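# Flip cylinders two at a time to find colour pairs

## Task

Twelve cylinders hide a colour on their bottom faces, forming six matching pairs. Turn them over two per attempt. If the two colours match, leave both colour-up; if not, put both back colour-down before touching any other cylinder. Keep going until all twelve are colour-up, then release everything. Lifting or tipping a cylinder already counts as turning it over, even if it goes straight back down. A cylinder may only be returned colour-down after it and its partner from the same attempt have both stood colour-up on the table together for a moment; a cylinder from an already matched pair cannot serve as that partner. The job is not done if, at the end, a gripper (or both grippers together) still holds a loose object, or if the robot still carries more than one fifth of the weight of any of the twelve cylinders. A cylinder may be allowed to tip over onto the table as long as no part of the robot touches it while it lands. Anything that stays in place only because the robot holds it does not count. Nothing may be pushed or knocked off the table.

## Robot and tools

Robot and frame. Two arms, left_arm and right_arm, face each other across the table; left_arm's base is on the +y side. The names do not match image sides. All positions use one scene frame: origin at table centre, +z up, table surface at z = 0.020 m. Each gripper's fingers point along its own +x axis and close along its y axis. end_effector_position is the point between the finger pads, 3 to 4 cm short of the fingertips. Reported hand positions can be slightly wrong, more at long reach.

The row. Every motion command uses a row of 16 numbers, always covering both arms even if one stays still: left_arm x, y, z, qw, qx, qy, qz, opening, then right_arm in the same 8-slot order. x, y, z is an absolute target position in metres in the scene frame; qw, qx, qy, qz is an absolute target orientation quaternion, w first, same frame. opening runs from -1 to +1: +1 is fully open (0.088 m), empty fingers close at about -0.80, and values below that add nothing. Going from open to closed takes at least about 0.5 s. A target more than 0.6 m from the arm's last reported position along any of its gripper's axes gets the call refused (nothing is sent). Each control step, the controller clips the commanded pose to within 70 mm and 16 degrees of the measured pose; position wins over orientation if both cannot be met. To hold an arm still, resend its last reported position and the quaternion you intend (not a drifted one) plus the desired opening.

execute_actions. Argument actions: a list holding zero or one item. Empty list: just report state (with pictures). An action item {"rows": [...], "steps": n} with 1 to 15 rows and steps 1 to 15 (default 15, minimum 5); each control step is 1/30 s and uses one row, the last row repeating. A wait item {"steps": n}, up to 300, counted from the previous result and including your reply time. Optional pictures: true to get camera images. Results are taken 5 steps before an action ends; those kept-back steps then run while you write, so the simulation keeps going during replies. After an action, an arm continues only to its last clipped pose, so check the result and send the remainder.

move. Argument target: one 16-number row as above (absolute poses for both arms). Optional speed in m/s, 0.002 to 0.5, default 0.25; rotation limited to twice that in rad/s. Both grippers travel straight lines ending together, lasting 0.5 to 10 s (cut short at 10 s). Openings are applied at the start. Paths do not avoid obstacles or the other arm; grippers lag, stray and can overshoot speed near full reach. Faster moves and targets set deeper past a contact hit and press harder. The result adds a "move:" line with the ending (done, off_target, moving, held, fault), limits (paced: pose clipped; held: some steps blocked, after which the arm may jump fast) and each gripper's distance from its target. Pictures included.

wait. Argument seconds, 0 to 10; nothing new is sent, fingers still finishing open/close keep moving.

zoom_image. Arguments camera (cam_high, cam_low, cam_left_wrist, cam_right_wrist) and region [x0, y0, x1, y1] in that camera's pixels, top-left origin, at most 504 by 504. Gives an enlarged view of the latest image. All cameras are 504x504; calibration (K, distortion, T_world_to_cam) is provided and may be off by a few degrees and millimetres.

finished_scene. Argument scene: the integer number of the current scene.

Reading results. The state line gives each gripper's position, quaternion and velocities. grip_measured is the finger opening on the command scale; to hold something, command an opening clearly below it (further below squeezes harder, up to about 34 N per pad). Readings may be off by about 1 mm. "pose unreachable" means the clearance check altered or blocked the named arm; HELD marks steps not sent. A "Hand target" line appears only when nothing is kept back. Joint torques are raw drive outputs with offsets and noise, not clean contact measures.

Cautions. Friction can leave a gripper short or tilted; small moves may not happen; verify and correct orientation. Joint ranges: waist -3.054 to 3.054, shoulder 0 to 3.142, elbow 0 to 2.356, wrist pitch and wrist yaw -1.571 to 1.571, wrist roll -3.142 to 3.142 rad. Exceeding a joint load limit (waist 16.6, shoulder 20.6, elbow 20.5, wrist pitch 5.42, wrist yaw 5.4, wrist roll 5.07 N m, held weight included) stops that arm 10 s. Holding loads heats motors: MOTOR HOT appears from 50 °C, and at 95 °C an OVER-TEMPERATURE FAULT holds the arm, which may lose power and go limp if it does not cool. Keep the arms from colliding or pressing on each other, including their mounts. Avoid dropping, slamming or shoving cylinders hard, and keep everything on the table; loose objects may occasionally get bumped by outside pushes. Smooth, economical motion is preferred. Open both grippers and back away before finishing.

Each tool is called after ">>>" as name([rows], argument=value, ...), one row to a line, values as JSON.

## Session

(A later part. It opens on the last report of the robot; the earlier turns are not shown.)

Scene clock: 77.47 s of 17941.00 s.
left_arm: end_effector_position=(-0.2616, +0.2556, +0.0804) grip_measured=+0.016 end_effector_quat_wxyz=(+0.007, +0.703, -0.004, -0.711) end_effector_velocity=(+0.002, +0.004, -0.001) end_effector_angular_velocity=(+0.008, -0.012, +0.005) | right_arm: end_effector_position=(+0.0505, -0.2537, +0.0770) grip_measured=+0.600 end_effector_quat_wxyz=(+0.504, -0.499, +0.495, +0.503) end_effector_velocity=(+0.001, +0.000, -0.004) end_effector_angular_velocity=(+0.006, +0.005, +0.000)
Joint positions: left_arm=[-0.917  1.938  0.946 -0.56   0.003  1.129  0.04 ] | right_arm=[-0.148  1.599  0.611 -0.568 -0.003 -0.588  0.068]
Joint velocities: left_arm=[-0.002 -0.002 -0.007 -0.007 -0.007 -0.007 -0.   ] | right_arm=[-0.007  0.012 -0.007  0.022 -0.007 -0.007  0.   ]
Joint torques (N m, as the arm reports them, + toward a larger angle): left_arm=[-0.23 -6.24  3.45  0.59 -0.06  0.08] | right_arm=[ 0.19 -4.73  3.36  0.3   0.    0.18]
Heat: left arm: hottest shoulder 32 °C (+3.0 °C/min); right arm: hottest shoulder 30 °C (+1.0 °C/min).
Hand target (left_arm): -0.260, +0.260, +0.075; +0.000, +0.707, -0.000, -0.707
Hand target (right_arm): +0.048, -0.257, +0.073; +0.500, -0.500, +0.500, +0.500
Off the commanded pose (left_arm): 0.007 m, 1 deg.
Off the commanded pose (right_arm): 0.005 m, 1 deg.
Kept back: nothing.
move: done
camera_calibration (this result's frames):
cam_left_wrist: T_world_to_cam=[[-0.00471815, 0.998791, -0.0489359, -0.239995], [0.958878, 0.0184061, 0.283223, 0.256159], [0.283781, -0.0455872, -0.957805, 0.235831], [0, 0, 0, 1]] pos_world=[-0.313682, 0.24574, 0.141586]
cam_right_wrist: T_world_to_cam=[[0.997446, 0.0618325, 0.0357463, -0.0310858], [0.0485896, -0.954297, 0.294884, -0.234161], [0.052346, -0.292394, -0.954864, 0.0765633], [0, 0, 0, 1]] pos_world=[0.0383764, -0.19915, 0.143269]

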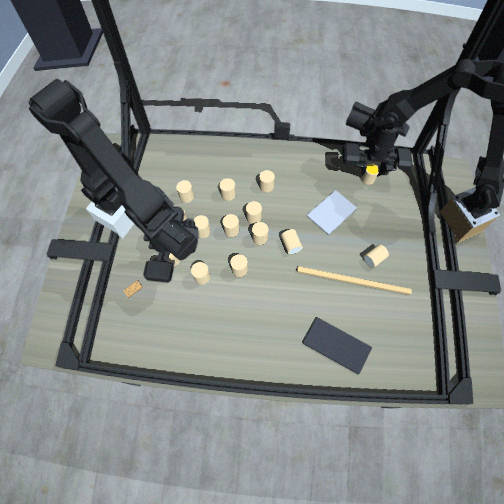

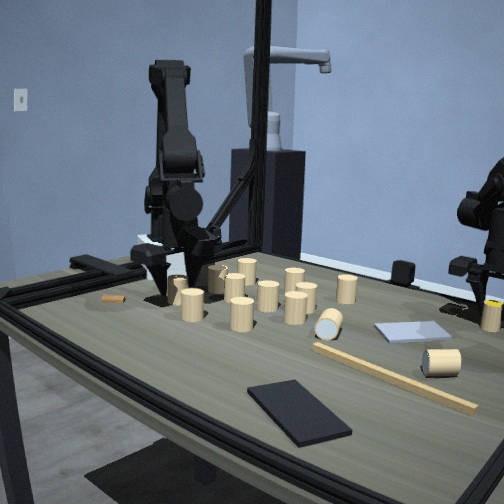

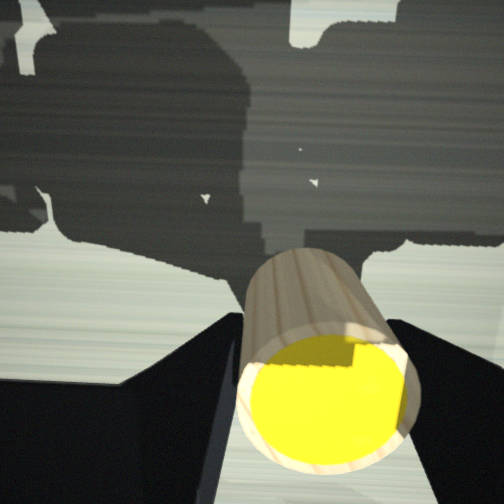

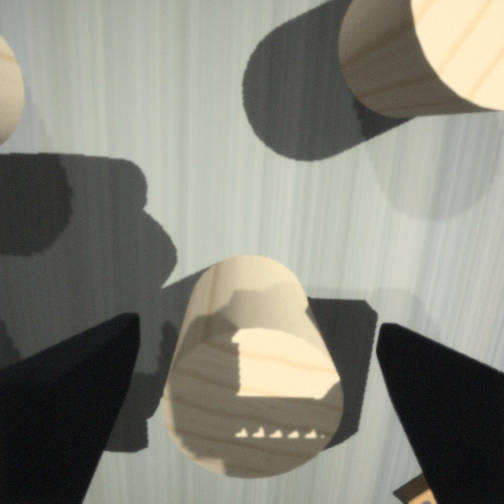

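>>> execute_actions([
  {"rows":[[-0.26,0.26,0.075,0,0.707,0,-0.707,0.6,0.046,-0.256,0.074,0.5,-0.5,0.5,0.5,-0.4]]},
])

>>> move(target=[-0.26,0.26,0.15,0,0.707,0,-0.707,0.6,0.046,-0.256,0.16,0.5,-0.5,0.5,0.5,-0.4])

>>> move(target=[-0.062,0.09,0.265,0.5,0.5,-0.5,-0.5,0.6,-0.06,-0.04,0.26,0.707,0,0,0.707,-0.4], speed=0.4)

>>> move(target=[-0.062,0.016,0.265,0.5,0.5,-0.5,-0.5,0.6,-0.06,-0.04,0.26,0.707,0,0,0.707,-0.4], speed=0.15)

>>> execute_actions([
  {"rows":[[-0.062,0.016,0.265,0.5,0.5,-0.5,-0.5,-0.4,-0.06,-0.04,0.26,0.707,0,0,0.707,-0.4]]},
])

>>> execute_actions([
  {"rows":[[-0.062,0.016,0.265,0.5,0.5,-0.5,-0.5,-0.4,-0.06,-0.04,0.26,0.707,0,0,0.707,0.6]]},
])

>>> move(target=[-0.062,0.06,0.262,0.5,0.5,-0.5,-0.5,-0.4,-0.06,-0.11,0.26,0.707,0,0,0.707,0.6])

>>> move(target=[-0.15,0.30,0.11,0,0.707,0,-0.707,-0.4,-0.06,-0.11,0.26,0.707,0,0,0.707,0.6], speed=0.4)

>>> move(target=[-0.15,0.30,0.076,0,0.707,0,-0.707,-0.4,-0.06,-0.11,0.26,0.707,0,0,0.707,0.6], speed=0.1)

>>> move(target=[-0.15,0.30,0.075,0,0.707,0,-0.707,0.6,-0.06,-0.11,0.26,0.707,0,0,0.707,0.6])

Scene clock: 79.50 s of 17941.00 s.
left_arm: end_effector_position=(-0.2616, +0.2553, +0.0802) grip_measured=+0.543 end_effector_quat_wxyz=(+0.008, +0.703, -0.004, -0.711) end_effector_velocity=(-0.001, +0.003, +0.000) end_effector_angular_velocity=(+0.010, +0.004, +0.005) | right_arm: end_effector_position=(+0.0482, -0.2532, +0.0764) grip_measured=+0.022 end_effector_quat_wxyz=(+0.503, -0.499, +0.496, +0.502) end_effector_velocity=(-0.003, -0.000, +0.000) end_effector_angular_velocity=(-0.002, +0.010, +0.029)
Joint positions: left_arm=[-0.917  1.938  0.945 -0.558  0.002  1.129  0.066] | right_arm=[-0.137  1.601  0.609 -0.568 -0.003 -0.577  0.04 ]
Joint velocities: left_arm=[-0.002 -0.002 -0.002 -0.007  0.007 -0.007  0.021] | right_arm=[ 0.007 -0.002 -0.002 -0.007 -0.007 -0.022  0.   ]
Joint torques (N m, as the arm reports them, + toward a larger angle): left_arm=[-0.47 -6.54  3.54  0.43  0.    0.05] | right_arm=[ 0.32 -5.41  3.27  0.22 -0.02  0.18]
Heat: left arm: hottest shoulder 32 °C (+3.0 °C/min); right arm: hottest shoulder 30 °C (+1.0 °C/min).
Steps of this call (steps 1 to 51: nothing new was sent; steps 52 to 61: the first 10 steps of this action). Readings (end_effector_position):
52: left_arm (-0.2616, +0.2553, +0.0802) | right_arm (+0.0505, -0.2535, +0.0767)
53: left_arm (-0.2616, +0.2553, +0.0802) | right_arm (+0.0500, -0.2533, +0.0766)
55: left_arm (-0.2616, +0.2553, +0.0802) | right_arm (+0.0491, -0.2531, +0.0765)
59: left_arm (-0.2616, +0.2552, +0.0802) | right_arm (+0.0483, -0.2532, +0.0764)
61: the state above

Scene clock: 80.87 s of 17941.00 s.
left_arm: end_effector_position=(-0.2579, +0.2632, +0.1446) grip_measured=+0.600 end_effector_quat_wxyz=(-0.004, +0.709, +0.008, -0.705) end_effector_velocity=(+0.003, +0.000, +0.005) end_effector_angular_velocity=(-0.007, -0.021, +0.004) | right_arm: end_effector_position=(+0.0455, -0.2575, +0.1555) grip_measured=+0.022 end_effector_quat_wxyz=(+0.494, -0.501, +0.504, +0.500) end_effector_velocity=(+0.000, -0.003, +0.003) end_effector_angular_velocity=(-0.010, -0.002, +0.005)
Joint positions: left_arm=[-0.917  1.787  1.053 -0.855  0.002  1.129  0.068] | right_arm=[-0.137  1.406  0.802 -0.981 -0.002 -0.576  0.04 ]
Joint velocities: left_arm=[-0.002 -0.012  0.007 -0.022 -0.022 -0.007 -0.   ] | right_arm=[-0.002 -0.007  0.007 -0.022  0.007 -0.007 -0.001]
Joint torques (N m, as the arm reports them, + toward a larger angle): left_arm=[-0.13 -9.16  5.74  0.15 -0.04  0.04] | right_arm=[ 0.29 -6.38  6.94 -0.11 -0.03  0.18]
Heat: left arm: hottest shoulder 32 °C (+3.0 °C/min); right arm: hottest shoulder 30 °C (+1.0 °C/min).
Hand target (left_arm): -0.260, +0.260, +0.150; +0.000, +0.707, +0.000, -0.707
Hand target (right_arm): +0.047, -0.255, +0.160; +0.500, -0.500, +0.500, +0.500
Off your previous action's commanded pose (left_arm): 0.007 m, 1 deg at its last step (step 5 of this call).
Off your previous action's commanded pose (right_arm): 0.004 m, 1 deg at its last step (step 5 of this call).
Off the commanded pose (left_arm): 0.007 m, 1 deg.
Off the commanded pose (right_arm): 0.005 m, 1 deg.
Kept back: nothing.
move: done
camera_calibration (this result's frames):
cam_left_wrist: T_world_to_cam=[[-0.00418864, 0.999866, -0.0158274, -0.249349], [0.954112, 0.00873508, 0.299322, 0.233292], [0.29942, -0.0138474, -0.954021, 0.291792], [0, 0, 0, 1]] pos_world=[-0.310999, 0.251318, 0.2046]
cam_right_wrist: T_world_to_cam=[[0.997945, 0.0609681, 0.0197162, -0.0263979], [0.0516044, -0.947107, 0.316742, -0.262335], [0.0379845, -0.315073, -0.948307, 0.144475], [0, 0, 0, 1]] pos_world=[0.0343934, -0.201329, 0.22062]

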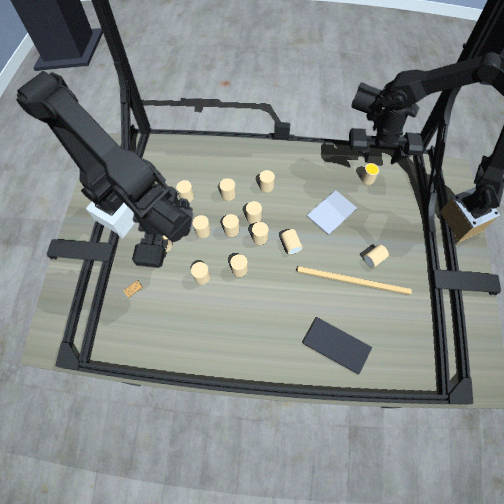

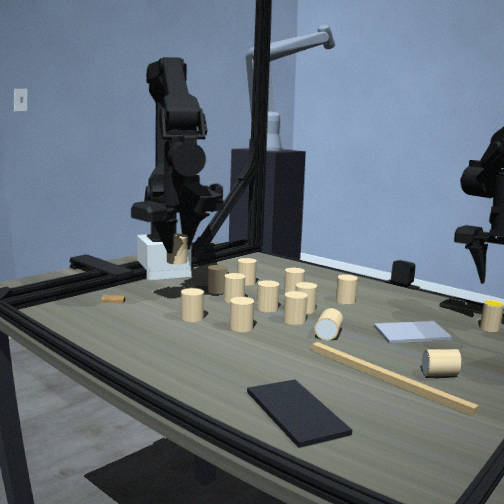

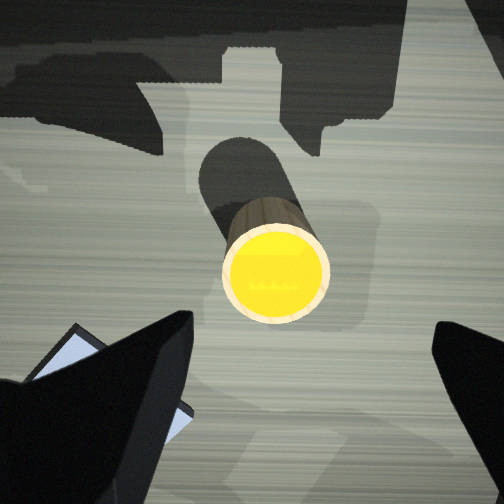

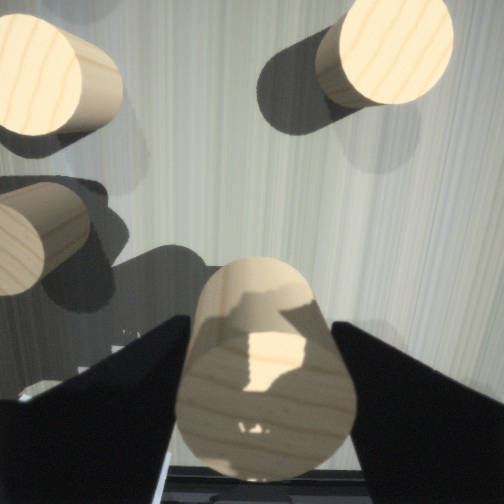

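Scene clock: 83.53 s of 17941.00 s.
left_arm: end_effector_position=(-0.0621, +0.0934, +0.2680) grip_measured=+0.600 end_effector_quat_wxyz=(+0.495, +0.501, -0.506, -0.498) end_effector_velocity=(+0.002, -0.001, +0.000) end_effector_angular_velocity=(-0.012, +0.004, +0.020) | right_arm: end_effector_position=(-0.0585, -0.0408, +0.2592) grip_measured=+0.022 end_effector_quat_wxyz=(+0.711, -0.006, -0.005, +0.704) end_effector_velocity=(-0.002, -0.001, -0.007) end_effector_angular_velocity=(-0.017, +0.008, +0.010)
Joint positions: left_arm=[-0.233  1.84   0.604  1.239  0.255  1.584  0.068] | right_arm=[ 0.404  1.611  0.408  1.201 -0.022 -0.016  0.04 ]
Joint velocities: left_arm=[-0.002  0.012  0.002  0.022 -0.022 -0.007 -0.   ] | right_arm=[ 0.002  0.017 -0.007  0.007 -0.007  0.007  0.001]
Joint torques (N m, as the arm reports them, + toward a larger angle): left_arm=[ 0.1  -5.76  5.55  1.85  0.12 -0.09] | right_arm=[ 0.31 -5.56  5.61  1.65  0.03  0.2 ]
Heat: left arm: hottest shoulder 32 °C (+3.0 °C/min); right arm: hottest shoulder 30 °C (+1.0 °C/min).
Hand target (left_arm): -0.061, +0.091, +0.267; +0.496, +0.500, -0.506, -0.498
Hand target (right_arm): -0.059, -0.039, +0.259; +0.711, -0.004, -0.004, +0.704
Off the commanded pose (left_arm): 0.005 m, 1 deg.
Off the commanded pose (right_arm): 0.002 m, 1 deg.
Kept back: nothing.
move: done
camera_calibration (this result's frames):
cam_left_wrist: T_world_to_cam=[[0.0145081, -0.0365453, -0.999227, 0.284698], [0.958306, 0.285723, 0.00346407, 0.0646388], [0.285376, -0.957615, 0.0391669, 0.169606], [0, 0, 0, 1]] pos_world=[-0.114476, 0.154353, 0.277611]
cam_right_wrist: T_world_to_cam=[[0.996413, -0.0396967, 0.0747386, 0.0436452], [0.0588648, -0.309389, -0.949112, 0.26998], [0.0607999, 0.950107, -0.305942, 0.201541], [0, 0, 0, 1]] pos_world=[-0.0716346, -0.106224, 0.314639]

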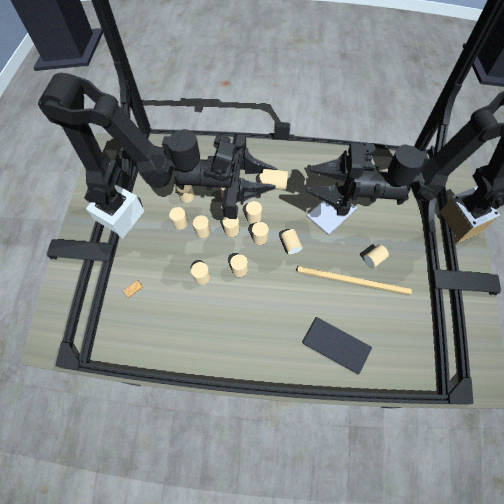

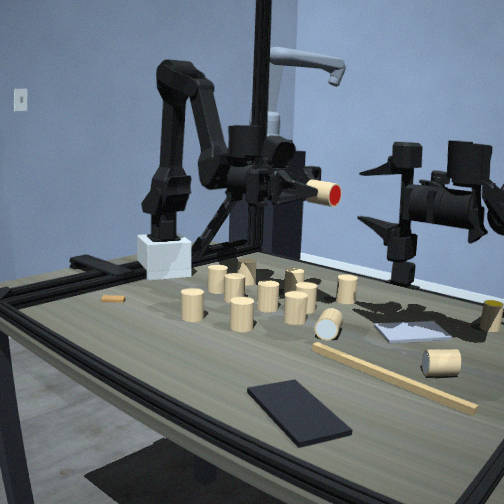

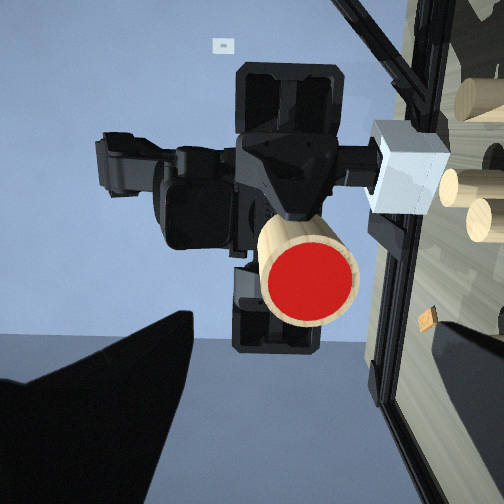

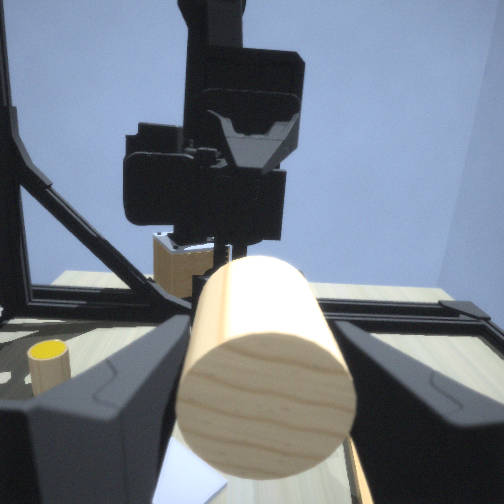

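Scene clock: 84.60 s of 17941.00 s.
left_arm: end_effector_position=(-0.0616, +0.0194, +0.2691) grip_measured=+0.600 end_effector_quat_wxyz=(+0.501, +0.499, -0.503, -0.497) end_effector_velocity=(+0.000, -0.003, -0.001) end_effector_angular_velocity=(+0.012, +0.024, +0.005) | right_arm: end_effector_position=(-0.0596, -0.0408, +0.2592) grip_measured=+0.022 end_effector_quat_wxyz=(+0.708, -0.003, -0.001, +0.706) end_effector_velocity=(-0.000, -0.001, -0.002) end_effector_angular_velocity=(-0.007, -0.007, +0.005)
Joint positions: left_arm=[-0.284  2.032  0.918  1.122  0.195  1.573  0.068] | right_arm=[ 0.404  1.611  0.408  1.201 -0.03  -0.006  0.04 ]
Joint velocities: left_arm=[-0.002  0.002  0.012 -0.022 -0.007 -0.022 -0.   ] | right_arm=[-0.002 -0.002 -0.002 -0.007 -0.007 -0.007 -0.   ]
Joint torques (N m, as the arm reports them, + toward a larger angle): left_arm=[-0.25 -7.91  6.12  1.52 -0.08 -0.16] | right_arm=[-0.01 -6.48  5.56  1.35 -0.12  0.19]
Heat: left arm: hottest shoulder 32 °C (+3.0 °C/min); right arm: hottest shoulder 30 °C (+1.0 °C/min).
Hand target (left_arm): -0.062, +0.016, +0.265; +0.500, +0.500, -0.500, -0.500
Hand target (right_arm): -0.060, -0.040, +0.260; +0.707, -0.000, -0.000, +0.707
Off the commanded pose (left_arm): 0.005 m, 1 deg.
Off the commanded pose (right_arm): 0.001 m, 0 deg.
Kept back: nothing.
move: done
camera_calibration (this result's frames):
cam_left_wrist: T_world_to_cam=[[0.00445293, -0.0409541, -0.999151, 0.282508], [0.95587, 0.293687, -0.00777788, 0.0881045], [0.293756, -0.955024, 0.0404546, 0.0986239], [0, 0, 0, 1]] pos_world=[-0.114446, 0.0798829, 0.278964]
cam_right_wrist: T_world_to_cam=[[0.997416, -0.0324961, 0.0640741, 0.0478504], [0.0509452, -0.308927, -0.94972, 0.269751], [0.0506564, 0.950531, -0.306473, 0.201151], [0, 0, 0, 1]] pos_world=[-0.0716588, -0.106312, 0.314769]

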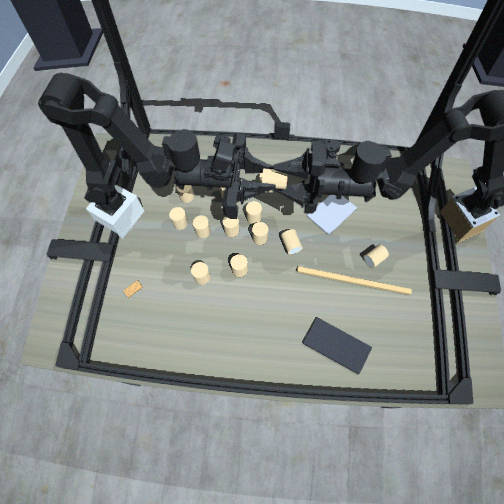

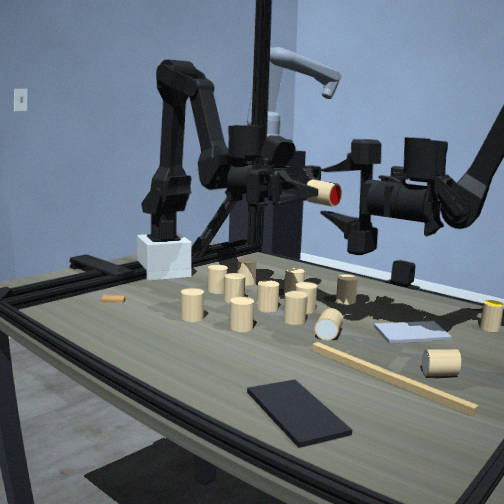

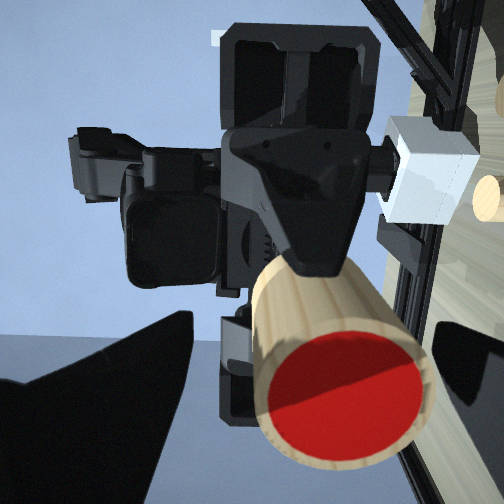

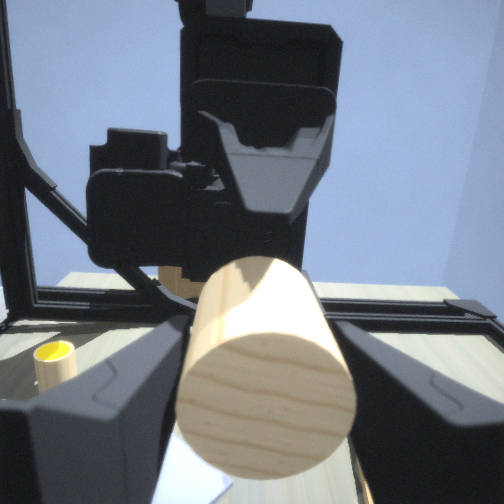

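Scene clock: 84.93 s of 17941.00 s.
left_arm: end_effector_position=(-0.0617, +0.0189, +0.2678) grip_measured=+0.025 end_effector_quat_wxyz=(+0.500, +0.500, -0.502, -0.498) end_effector_velocity=(+0.000, +0.001, -0.004) end_effector_angular_velocity=(+0.022, +0.026, -0.005) | right_arm: end_effector_position=(-0.0597, -0.0408, +0.2598) grip_measured=+0.022 end_effector_quat_wxyz=(+0.708, -0.002, -0.002, +0.706) end_effector_velocity=(-0.000, +0.000, +0.005) end_effector_angular_velocity=(+0.017, -0.008, +0.015)
Joint positions: left_arm=[-0.284  2.034  0.919  1.119  0.195  1.573  0.04 ] | right_arm=[ 0.404  1.611  0.408  1.204 -0.03  -0.005  0.04 ]
Joint velocities: left_arm=[ 0.002 -0.002 -0.002 -0.022  0.007 -0.022 -0.   ] | right_arm=[-0.007 -0.007  0.002  0.007 -0.022 -0.007 -0.   ]
Joint torques (N m, as the arm reports them, + toward a larger angle): left_arm=[-0.13 -8.1   6.03  1.62 -0.06 -0.13] | right_arm=[-0.01 -6.45  5.56  1.21 -0.11  0.19]
Heat: left arm: hottest shoulder 32 °C (+3.0 °C/min); right arm: hottest shoulder 30 °C (+1.0 °C/min).
Steps of this call (steps 1 to 10: the first 10 steps of this action). Readings (end_effector_position):
1: left_arm (-0.0616, +0.0193, +0.2692) | right_arm (-0.0596, -0.0408, +0.2592)
2: left_arm (-0.0616, +0.0192, +0.2692) | right_arm (-0.0596, -0.0408, +0.2592)
4: left_arm (-0.0616, +0.0191, +0.2689) | right_arm (-0.0596, -0.0408, +0.2594)
8: left_arm (-0.0617, +0.0189, +0.2678) | right_arm (-0.0597, -0.0408, +0.2598)
10: the state above

Scene clock: 85.43 s of 17941.00 s.
left_arm: end_effector_position=(-0.0617, +0.0189, +0.2676) grip_measured=+0.024 end_effector_quat_wxyz=(+0.500, +0.500, -0.502, -0.499) end_effector_velocity=(-0.002, +0.000, -0.004) end_effector_angular_velocity=(+0.012, +0.010, -0.010) | right_arm: end_effector_position=(-0.0597, -0.0407, +0.2600) grip_measured=+0.545 end_effector_quat_wxyz=(+0.708, -0.001, -0.002, +0.706) end_effector_velocity=(-0.000, -0.001, -0.005) end_effector_angular_velocity=(-0.022, -0.007, +0.005)
Joint positions: left_arm=[-0.284  2.035  0.919  1.119  0.195  1.573  0.04 ] | right_arm=[ 0.404  1.611  0.408  1.204 -0.03  -0.005  0.066]
Joint velocities: left_arm=[-0.002  0.002 -0.002 -0.007  0.007 -0.007 -0.   ] | right_arm=[-0.002 -0.002 -0.002 -0.022 -0.007 -0.007  0.017]
Joint torques (N m, as the arm reports them, + toward a larger angle): left_arm=[ 0.06 -8.43  6.07  1.62 -0.06 -0.09] | right_arm=[-0.02 -6.45  5.56  1.21 -0.11  0.19]
Heat: left arm: hottest shoulder 32 °C (+3.0 °C/min); right arm: hottest shoulder 30 °C (+1.0 °C/min).
Off your previous action's commanded pose (left_arm): 0.004 m, 0 deg at its last step (step 5 of this call).
Off your previous action's commanded pose (right_arm): 0.001 m, 0 deg at its last step (step 5 of this call).
Steps of this call (steps 1 to 5: the last 5 steps of your previous action; steps 6 to 15: the first 10 steps of this action). Readings (end_effector_position):
6: left_arm (-0.0617, +0.0189, +0.2678) | right_arm (-0.0597, -0.0408, +0.2598)
7: left_arm (-0.0617, +0.0189, +0.2678) | right_arm (-0.0597, -0.0408, +0.2598)
9: left_arm (-0.0617, +0.0189, +0.2676) | right_arm (-0.0597, -0.0407, +0.2600)
13: left_arm (-0.0617, +0.0189, +0.2676) | right_arm (-0.0597, -0.0408, +0.2598)
15: the state above

Scene clock: 86.80 s of 17941.00 s.
left_arm: end_effector_position=(-0.0622, +0.0570, +0.2587) grip_measured=+0.023 end_effector_quat_wxyz=(+0.498, +0.502, -0.498, -0.501) end_effector_velocity=(-0.002, +0.001, +0.001) end_effector_angular_velocity=(+0.002, +0.008, -0.010) | right_arm: end_effector_position=(-0.0604, -0.1074, +0.2624) grip_measured=+0.600 end_effector_quat_wxyz=(+0.707, +0.000, -0.004, +0.707) end_effector_velocity=(-0.000, -0.003, +0.001) end_effector_angular_velocity=(-0.002, +0.007, +0.005)
Joint positions: left_arm=[-0.264  1.961  0.748  1.206  0.215  1.573  0.04 ] | right_arm=[ 0.394  1.303  0.169  1.14  -0.043 -0.005  0.068]
Joint velocities: left_arm=[-0.002 -0.007 -0.002 -0.007  0.007 -0.007 -0.   ] | right_arm=[-0.002 -0.027 -0.007 -0.022 -0.007  0.007 -0.   ]
Joint torques (N m, as the arm reports them, + toward a larger angle): left_arm=[  0.25 -10.84   3.87   1.93   0.16  -0.1 ] | right_arm=[-0.33 -5.13  4.1   1.19 -0.13  0.19]
Heat: left arm: hottest shoulder 32 °C (+3.0 °C/min); right arm: hottest shoulder 30 °C (+1.0 °C/min).
Hand target (left_arm): -0.062, +0.060, +0.262; +0.500, +0.500, -0.500, -0.500
Hand target (right_arm): -0.060, -0.110, +0.260; +0.707, -0.000, +0.000, +0.707
Off your previous action's commanded pose (left_arm): 0.004 m, 0 deg at its last step (step 5 of this call).
Off your previous action's commanded pose (right_arm): 0.001 m, 0 deg at its last step (step 5 of this call).
Off the commanded pose (left_arm): 0.004 m, 0 deg.
Off the commanded pose (right_arm): 0.004 m, 0 deg.
Kept back: nothing.
move: done
camera_calibration (this result's frames):
cam_left_wrist: T_world_to_cam=[[0.0010605, -0.0263957, -0.999651, 0.272706], [0.955733, 0.294157, -0.00675329, 0.0772244], [0.294232, -0.955393, 0.0255392, 0.139112], [0, 0, 0, 1]] pos_world=[-0.115027, 0.117389, 0.269579]
cam_right_wrist: T_world_to_cam=[[0.997514, -0.0299872, 0.0637759, 0.046637], [0.0518413, -0.300795, -0.952279, 0.25383], [0.0477396, 0.953217, -0.298493, 0.263456], [0, 0, 0, 1]] pos_world=[-0.0722572, -0.173381, 0.317382]

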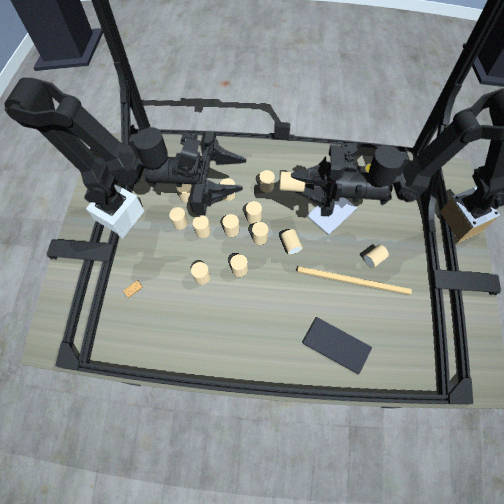

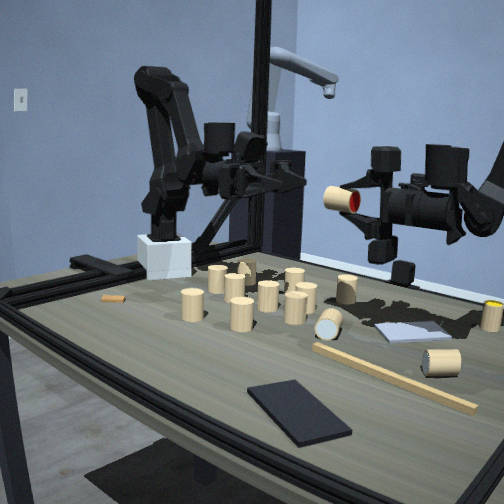

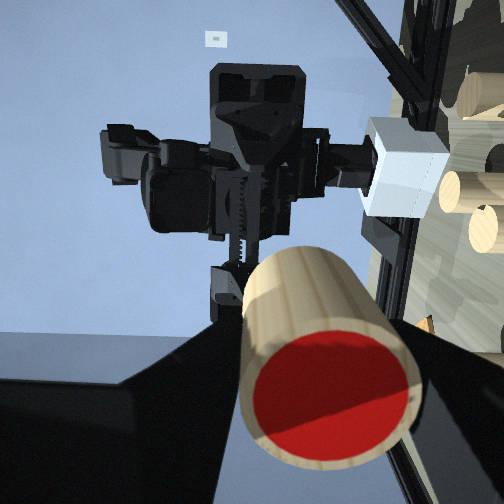

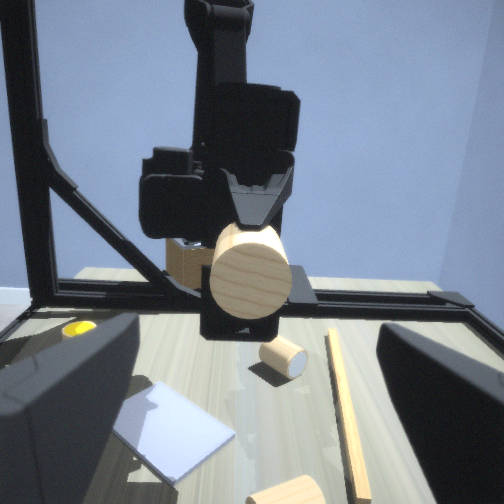

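Scene clock: 89.27 s of 17941.00 s.
left_arm: end_effector_position=(-0.1490, +0.2999, +0.1088) grip_measured=+0.020 end_effector_quat_wxyz=(+0.004, +0.705, +0.001, -0.709) end_effector_velocity=(-0.002, +0.002, -0.002) end_effector_angular_velocity=(+0.017, -0.008, -0.005) | right_arm: end_effector_position=(-0.0604, -0.1077, +0.2624) grip_measured=+0.600 end_effector_quat_wxyz=(+0.707, +0.000, -0.004, +0.707) end_effector_velocity=(+0.002, -0.001, -0.002) end_effector_angular_velocity=(-0.007, -0.022, -0.010)
Joint positions: left_arm=[-0.546  1.629  0.696 -0.633  0.005  1.496  0.04 ] | right_arm=[ 0.394  1.301  0.168  1.14  -0.043 -0.005  0.068]
Joint velocities: left_arm=[-0.012  0.012  0.002 -0.007 -0.007 -0.007 -0.   ] | right_arm=[-0.002 -0.002 -0.002 -0.007  0.007 -0.022  0.   ]
Joint torques (N m, as the arm reports them, + toward a larger angle): left_arm=[-0.14 -4.27  5.09  0.22  0.14 -0.13] | right_arm=[-0.29 -5.11  4.13  1.19 -0.11  0.19]
Heat: left arm: hottest shoulder 32 °C (+2.0 °C/min); right arm: hottest wrist pitch 31 °C (+2.0 °C/min).
Hand target (left_arm): -0.150, +0.298, +0.109; +0.003, +0.704, +0.003, -0.710
Hand target (right_arm): -0.060, -0.110, +0.260; +0.707, +0.000, +0.000, +0.707
Off the commanded pose (left_arm): 0.002 m, 1 deg.
Off the commanded pose (right_arm): 0.003 m, 0 deg.
Kept back: nothing.
move: done
camera_calibration (this result's frames):
cam_left_wrist: T_world_to_cam=[[-0.00753128, 0.999252, -0.0379358, -0.284133], [0.957272, 0.018172, 0.288616, 0.138573], [0.28909, -0.0341413, -0.956693, 0.230313], [0, 0, 0, 1]] pos_world=[-0.201373, 0.289266, 0.169566]
cam_right_wrist: T_world_to_cam=[[0.997538, -0.0299847, 0.0633954, 0.0467454], [0.0514788, -0.300795, -0.952298, 0.253676], [0.0476234, 0.953217, -0.298511, 0.263739], [0, 0, 0, 1]] pos_world=[-0.0722494, -0.173694, 0.31734]

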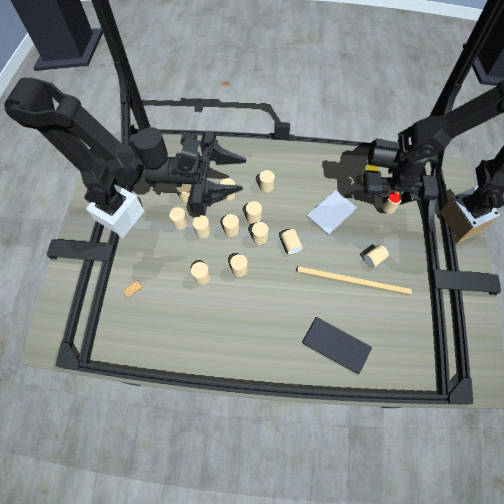

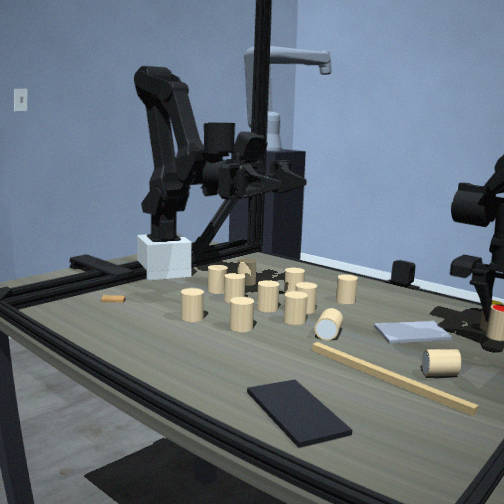

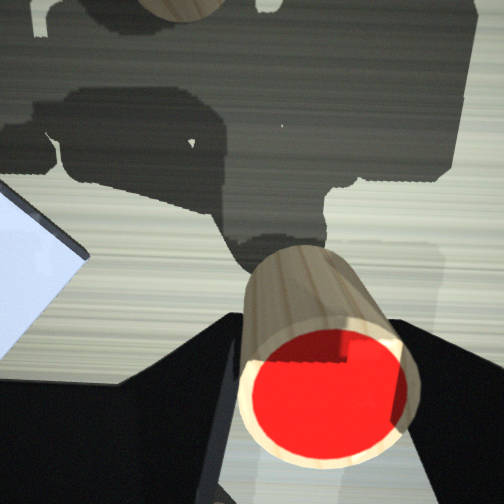

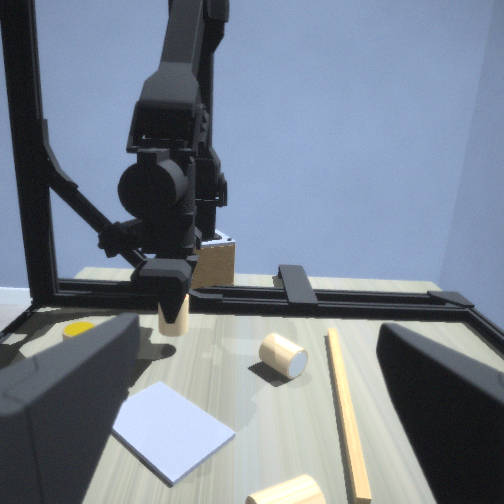

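Scene clock: 90.13 s of 17941.00 s.
left_arm: end_effector_position=(-0.1501, +0.2957, +0.0798) grip_measured=+0.019 end_effector_quat_wxyz=(+0.007, +0.706, -0.004, -0.709) end_effector_velocity=(-0.000, +0.005, -0.001) end_effector_angular_velocity=(+0.026, -0.009, +0.000) | right_arm: end_effector_position=(-0.0604, -0.1077, +0.2624) grip_measured=+0.600 end_effector_quat_wxyz=(+0.707, +0.000, -0.004, +0.707) end_effector_velocity=(-0.003, -0.000, -0.006) end_effector_angular_velocity=(-0.027, -0.006, +0.019)
Joint positions: left_arm=[-0.551  1.732  0.656 -0.48   0.003  1.496  0.04 ] | right_arm=[ 0.394  1.301  0.168  1.14  -0.043 -0.005  0.068]
Joint velocities: left_arm=[-0.007  0.007  0.002 -0.022 -0.007 -0.007 -0.   ] | right_arm=[-0.002  0.002 -0.002 -0.022 -0.022 -0.007 -0.   ]
Joint torques (N m, as the arm reports them, + toward a larger angle): left_arm=[-0.28 -4.64  2.82  0.45 -0.07  0.  ] | right_arm=[-0.28 -5.11  4.15  1.19 -0.12  0.18]
Heat: left arm: hottest shoulder 32 °C (+2.0 °C/min); right arm: hottest wrist pitch 31 °C (+2.0 °C/min).
Hand target (left_arm): -0.150, +0.300, +0.076; -0.000, +0.707, +0.000, -0.707
Hand target (right_arm): -0.060, -0.110, +0.260; +0.707, +0.000, -0.000, +0.707
Off the commanded pose (left_arm): 0.006 m, 1 deg.
Off the commanded pose (right_arm): 0.003 m, 0 deg.
Kept back: nothing.
move: done
camera_calibration (this result's frames):
cam_left_wrist: T_world_to_cam=[[-0.00330733, 0.998826, -0.0483375, -0.279402], [0.957003, 0.0171824, 0.28957, 0.14822], [0.29006, -0.0453014, -0.955936, 0.206135], [0, 0, 0, 1]] pos_world=[-0.202563, 0.285865, 0.140627]
cam_right_wrist: T_world_to_cam=[[0.997538, -0.0299847, 0.0633954, 0.0467454], [0.0514788, -0.300795, -0.952298, 0.253676], [0.0476234, 0.953217, -0.298511, 0.263739], [0, 0, 0, 1]] pos_world=[-0.0722494, -0.173694, 0.31734]

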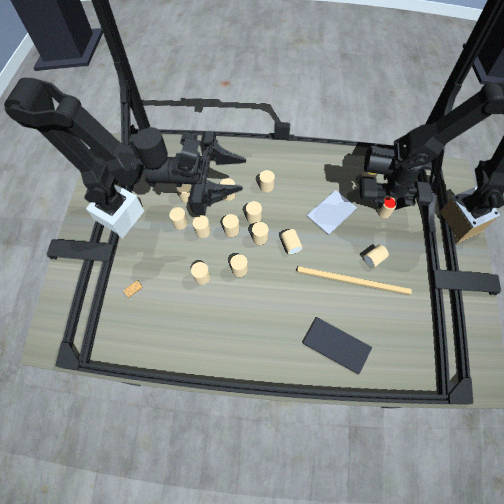

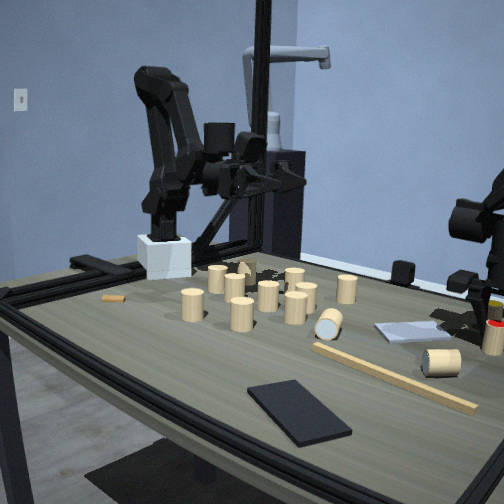

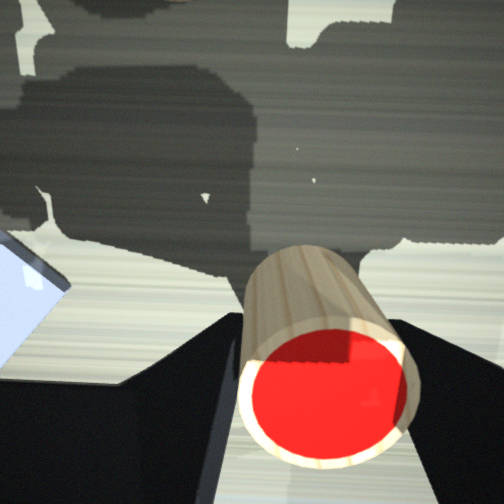

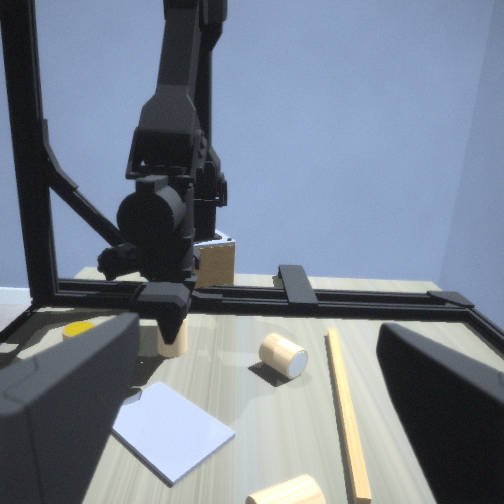

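Scene clock: 90.87 s of 17941.00 s.
left_arm: end_effector_position=(-0.1501, +0.2949, +0.0791) grip_measured=+0.598 end_effector_quat_wxyz=(+0.008, +0.706, -0.005, -0.709) end_effector_velocity=(+0.001, +0.002, +0.000) end_effector_angular_velocity=(+0.007, -0.008, -0.010) | right_arm: end_effector_position=(-0.0604, -0.1077, +0.2624) grip_measured=+0.600 end_effector_quat_wxyz=(+0.707, +0.000, -0.004, +0.707) end_effector_velocity=(-0.005, -0.001, -0.000) end_effector_angular_velocity=(-0.002, -0.007, +0.034)
Joint positions: left_arm=[-0.551  1.735  0.656 -0.473  0.003  1.496  0.068] | right_arm=[ 0.394  1.301  0.168  1.14  -0.043 -0.005  0.068]
Joint velocities: left_arm=[-0.002 -0.002 -0.002 -0.007 -0.007  0.007  0.001] | right_arm=[-0.002 -0.007 -0.002 -0.007 -0.037 -0.007 -0.   ]
Joint torques (N m, as the arm reports them, + toward a larger angle): left_arm=[-0.28 -4.46  2.86  0.48 -0.06  0.01] | right_arm=[-0.31 -5.1   4.16  1.19 -0.12  0.17]
Heat: left arm: hottest shoulder 32 °C (+2.0 °C/min); right arm: hottest wrist pitch 31 °C (+2.0 °C/min).
Hand target (left_arm): -0.150, +0.300, +0.075; -0.000, +0.707, -0.000, -0.707
Hand target (right_arm): -0.060, -0.110, +0.260; +0.707, +0.000, -0.000, +0.707
Off the commanded pose (left_arm): 0.007 m, 1 deg.
Off the commanded pose (right_arm): 0.003 m, 0 deg.
Kept back: nothing.
move: done
camera_calibration (this result's frames):
cam_left_wrist: T_world_to_cam=[[-0.00293692, 0.998675, -0.0513787, -0.278281], [0.95707, 0.0176989, 0.289314, 0.14837], [0.28984, -0.0483233, -0.955854, 0.206299], [0, 0, 0, 1]] pos_world=[-0.202612, 0.285255, 0.139968]
cam_right_wrist: T_world_to_cam=[[0.997538, -0.0299847, 0.0633954, 0.0467454], [0.0514788, -0.300795, -0.952298, 0.253676], [0.0476234, 0.953217, -0.298511, 0.263739], [0, 0, 0, 1]] pos_world=[-0.0722494, -0.173694, 0.31734]

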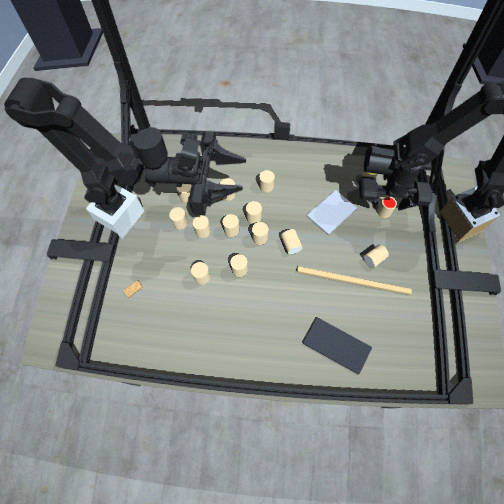

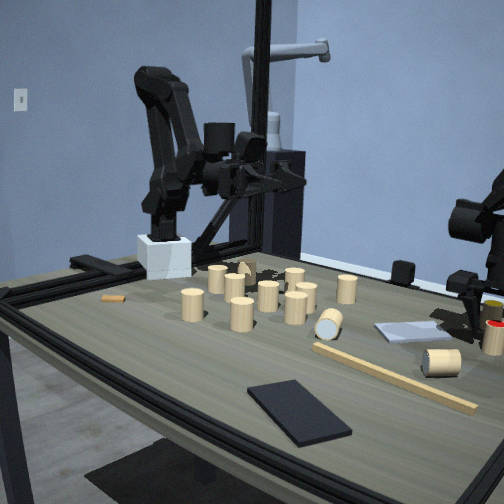

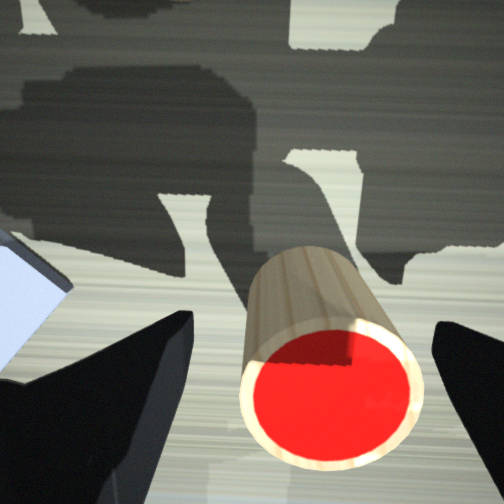

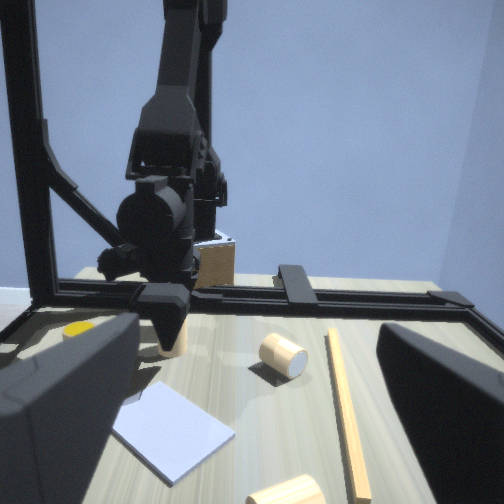

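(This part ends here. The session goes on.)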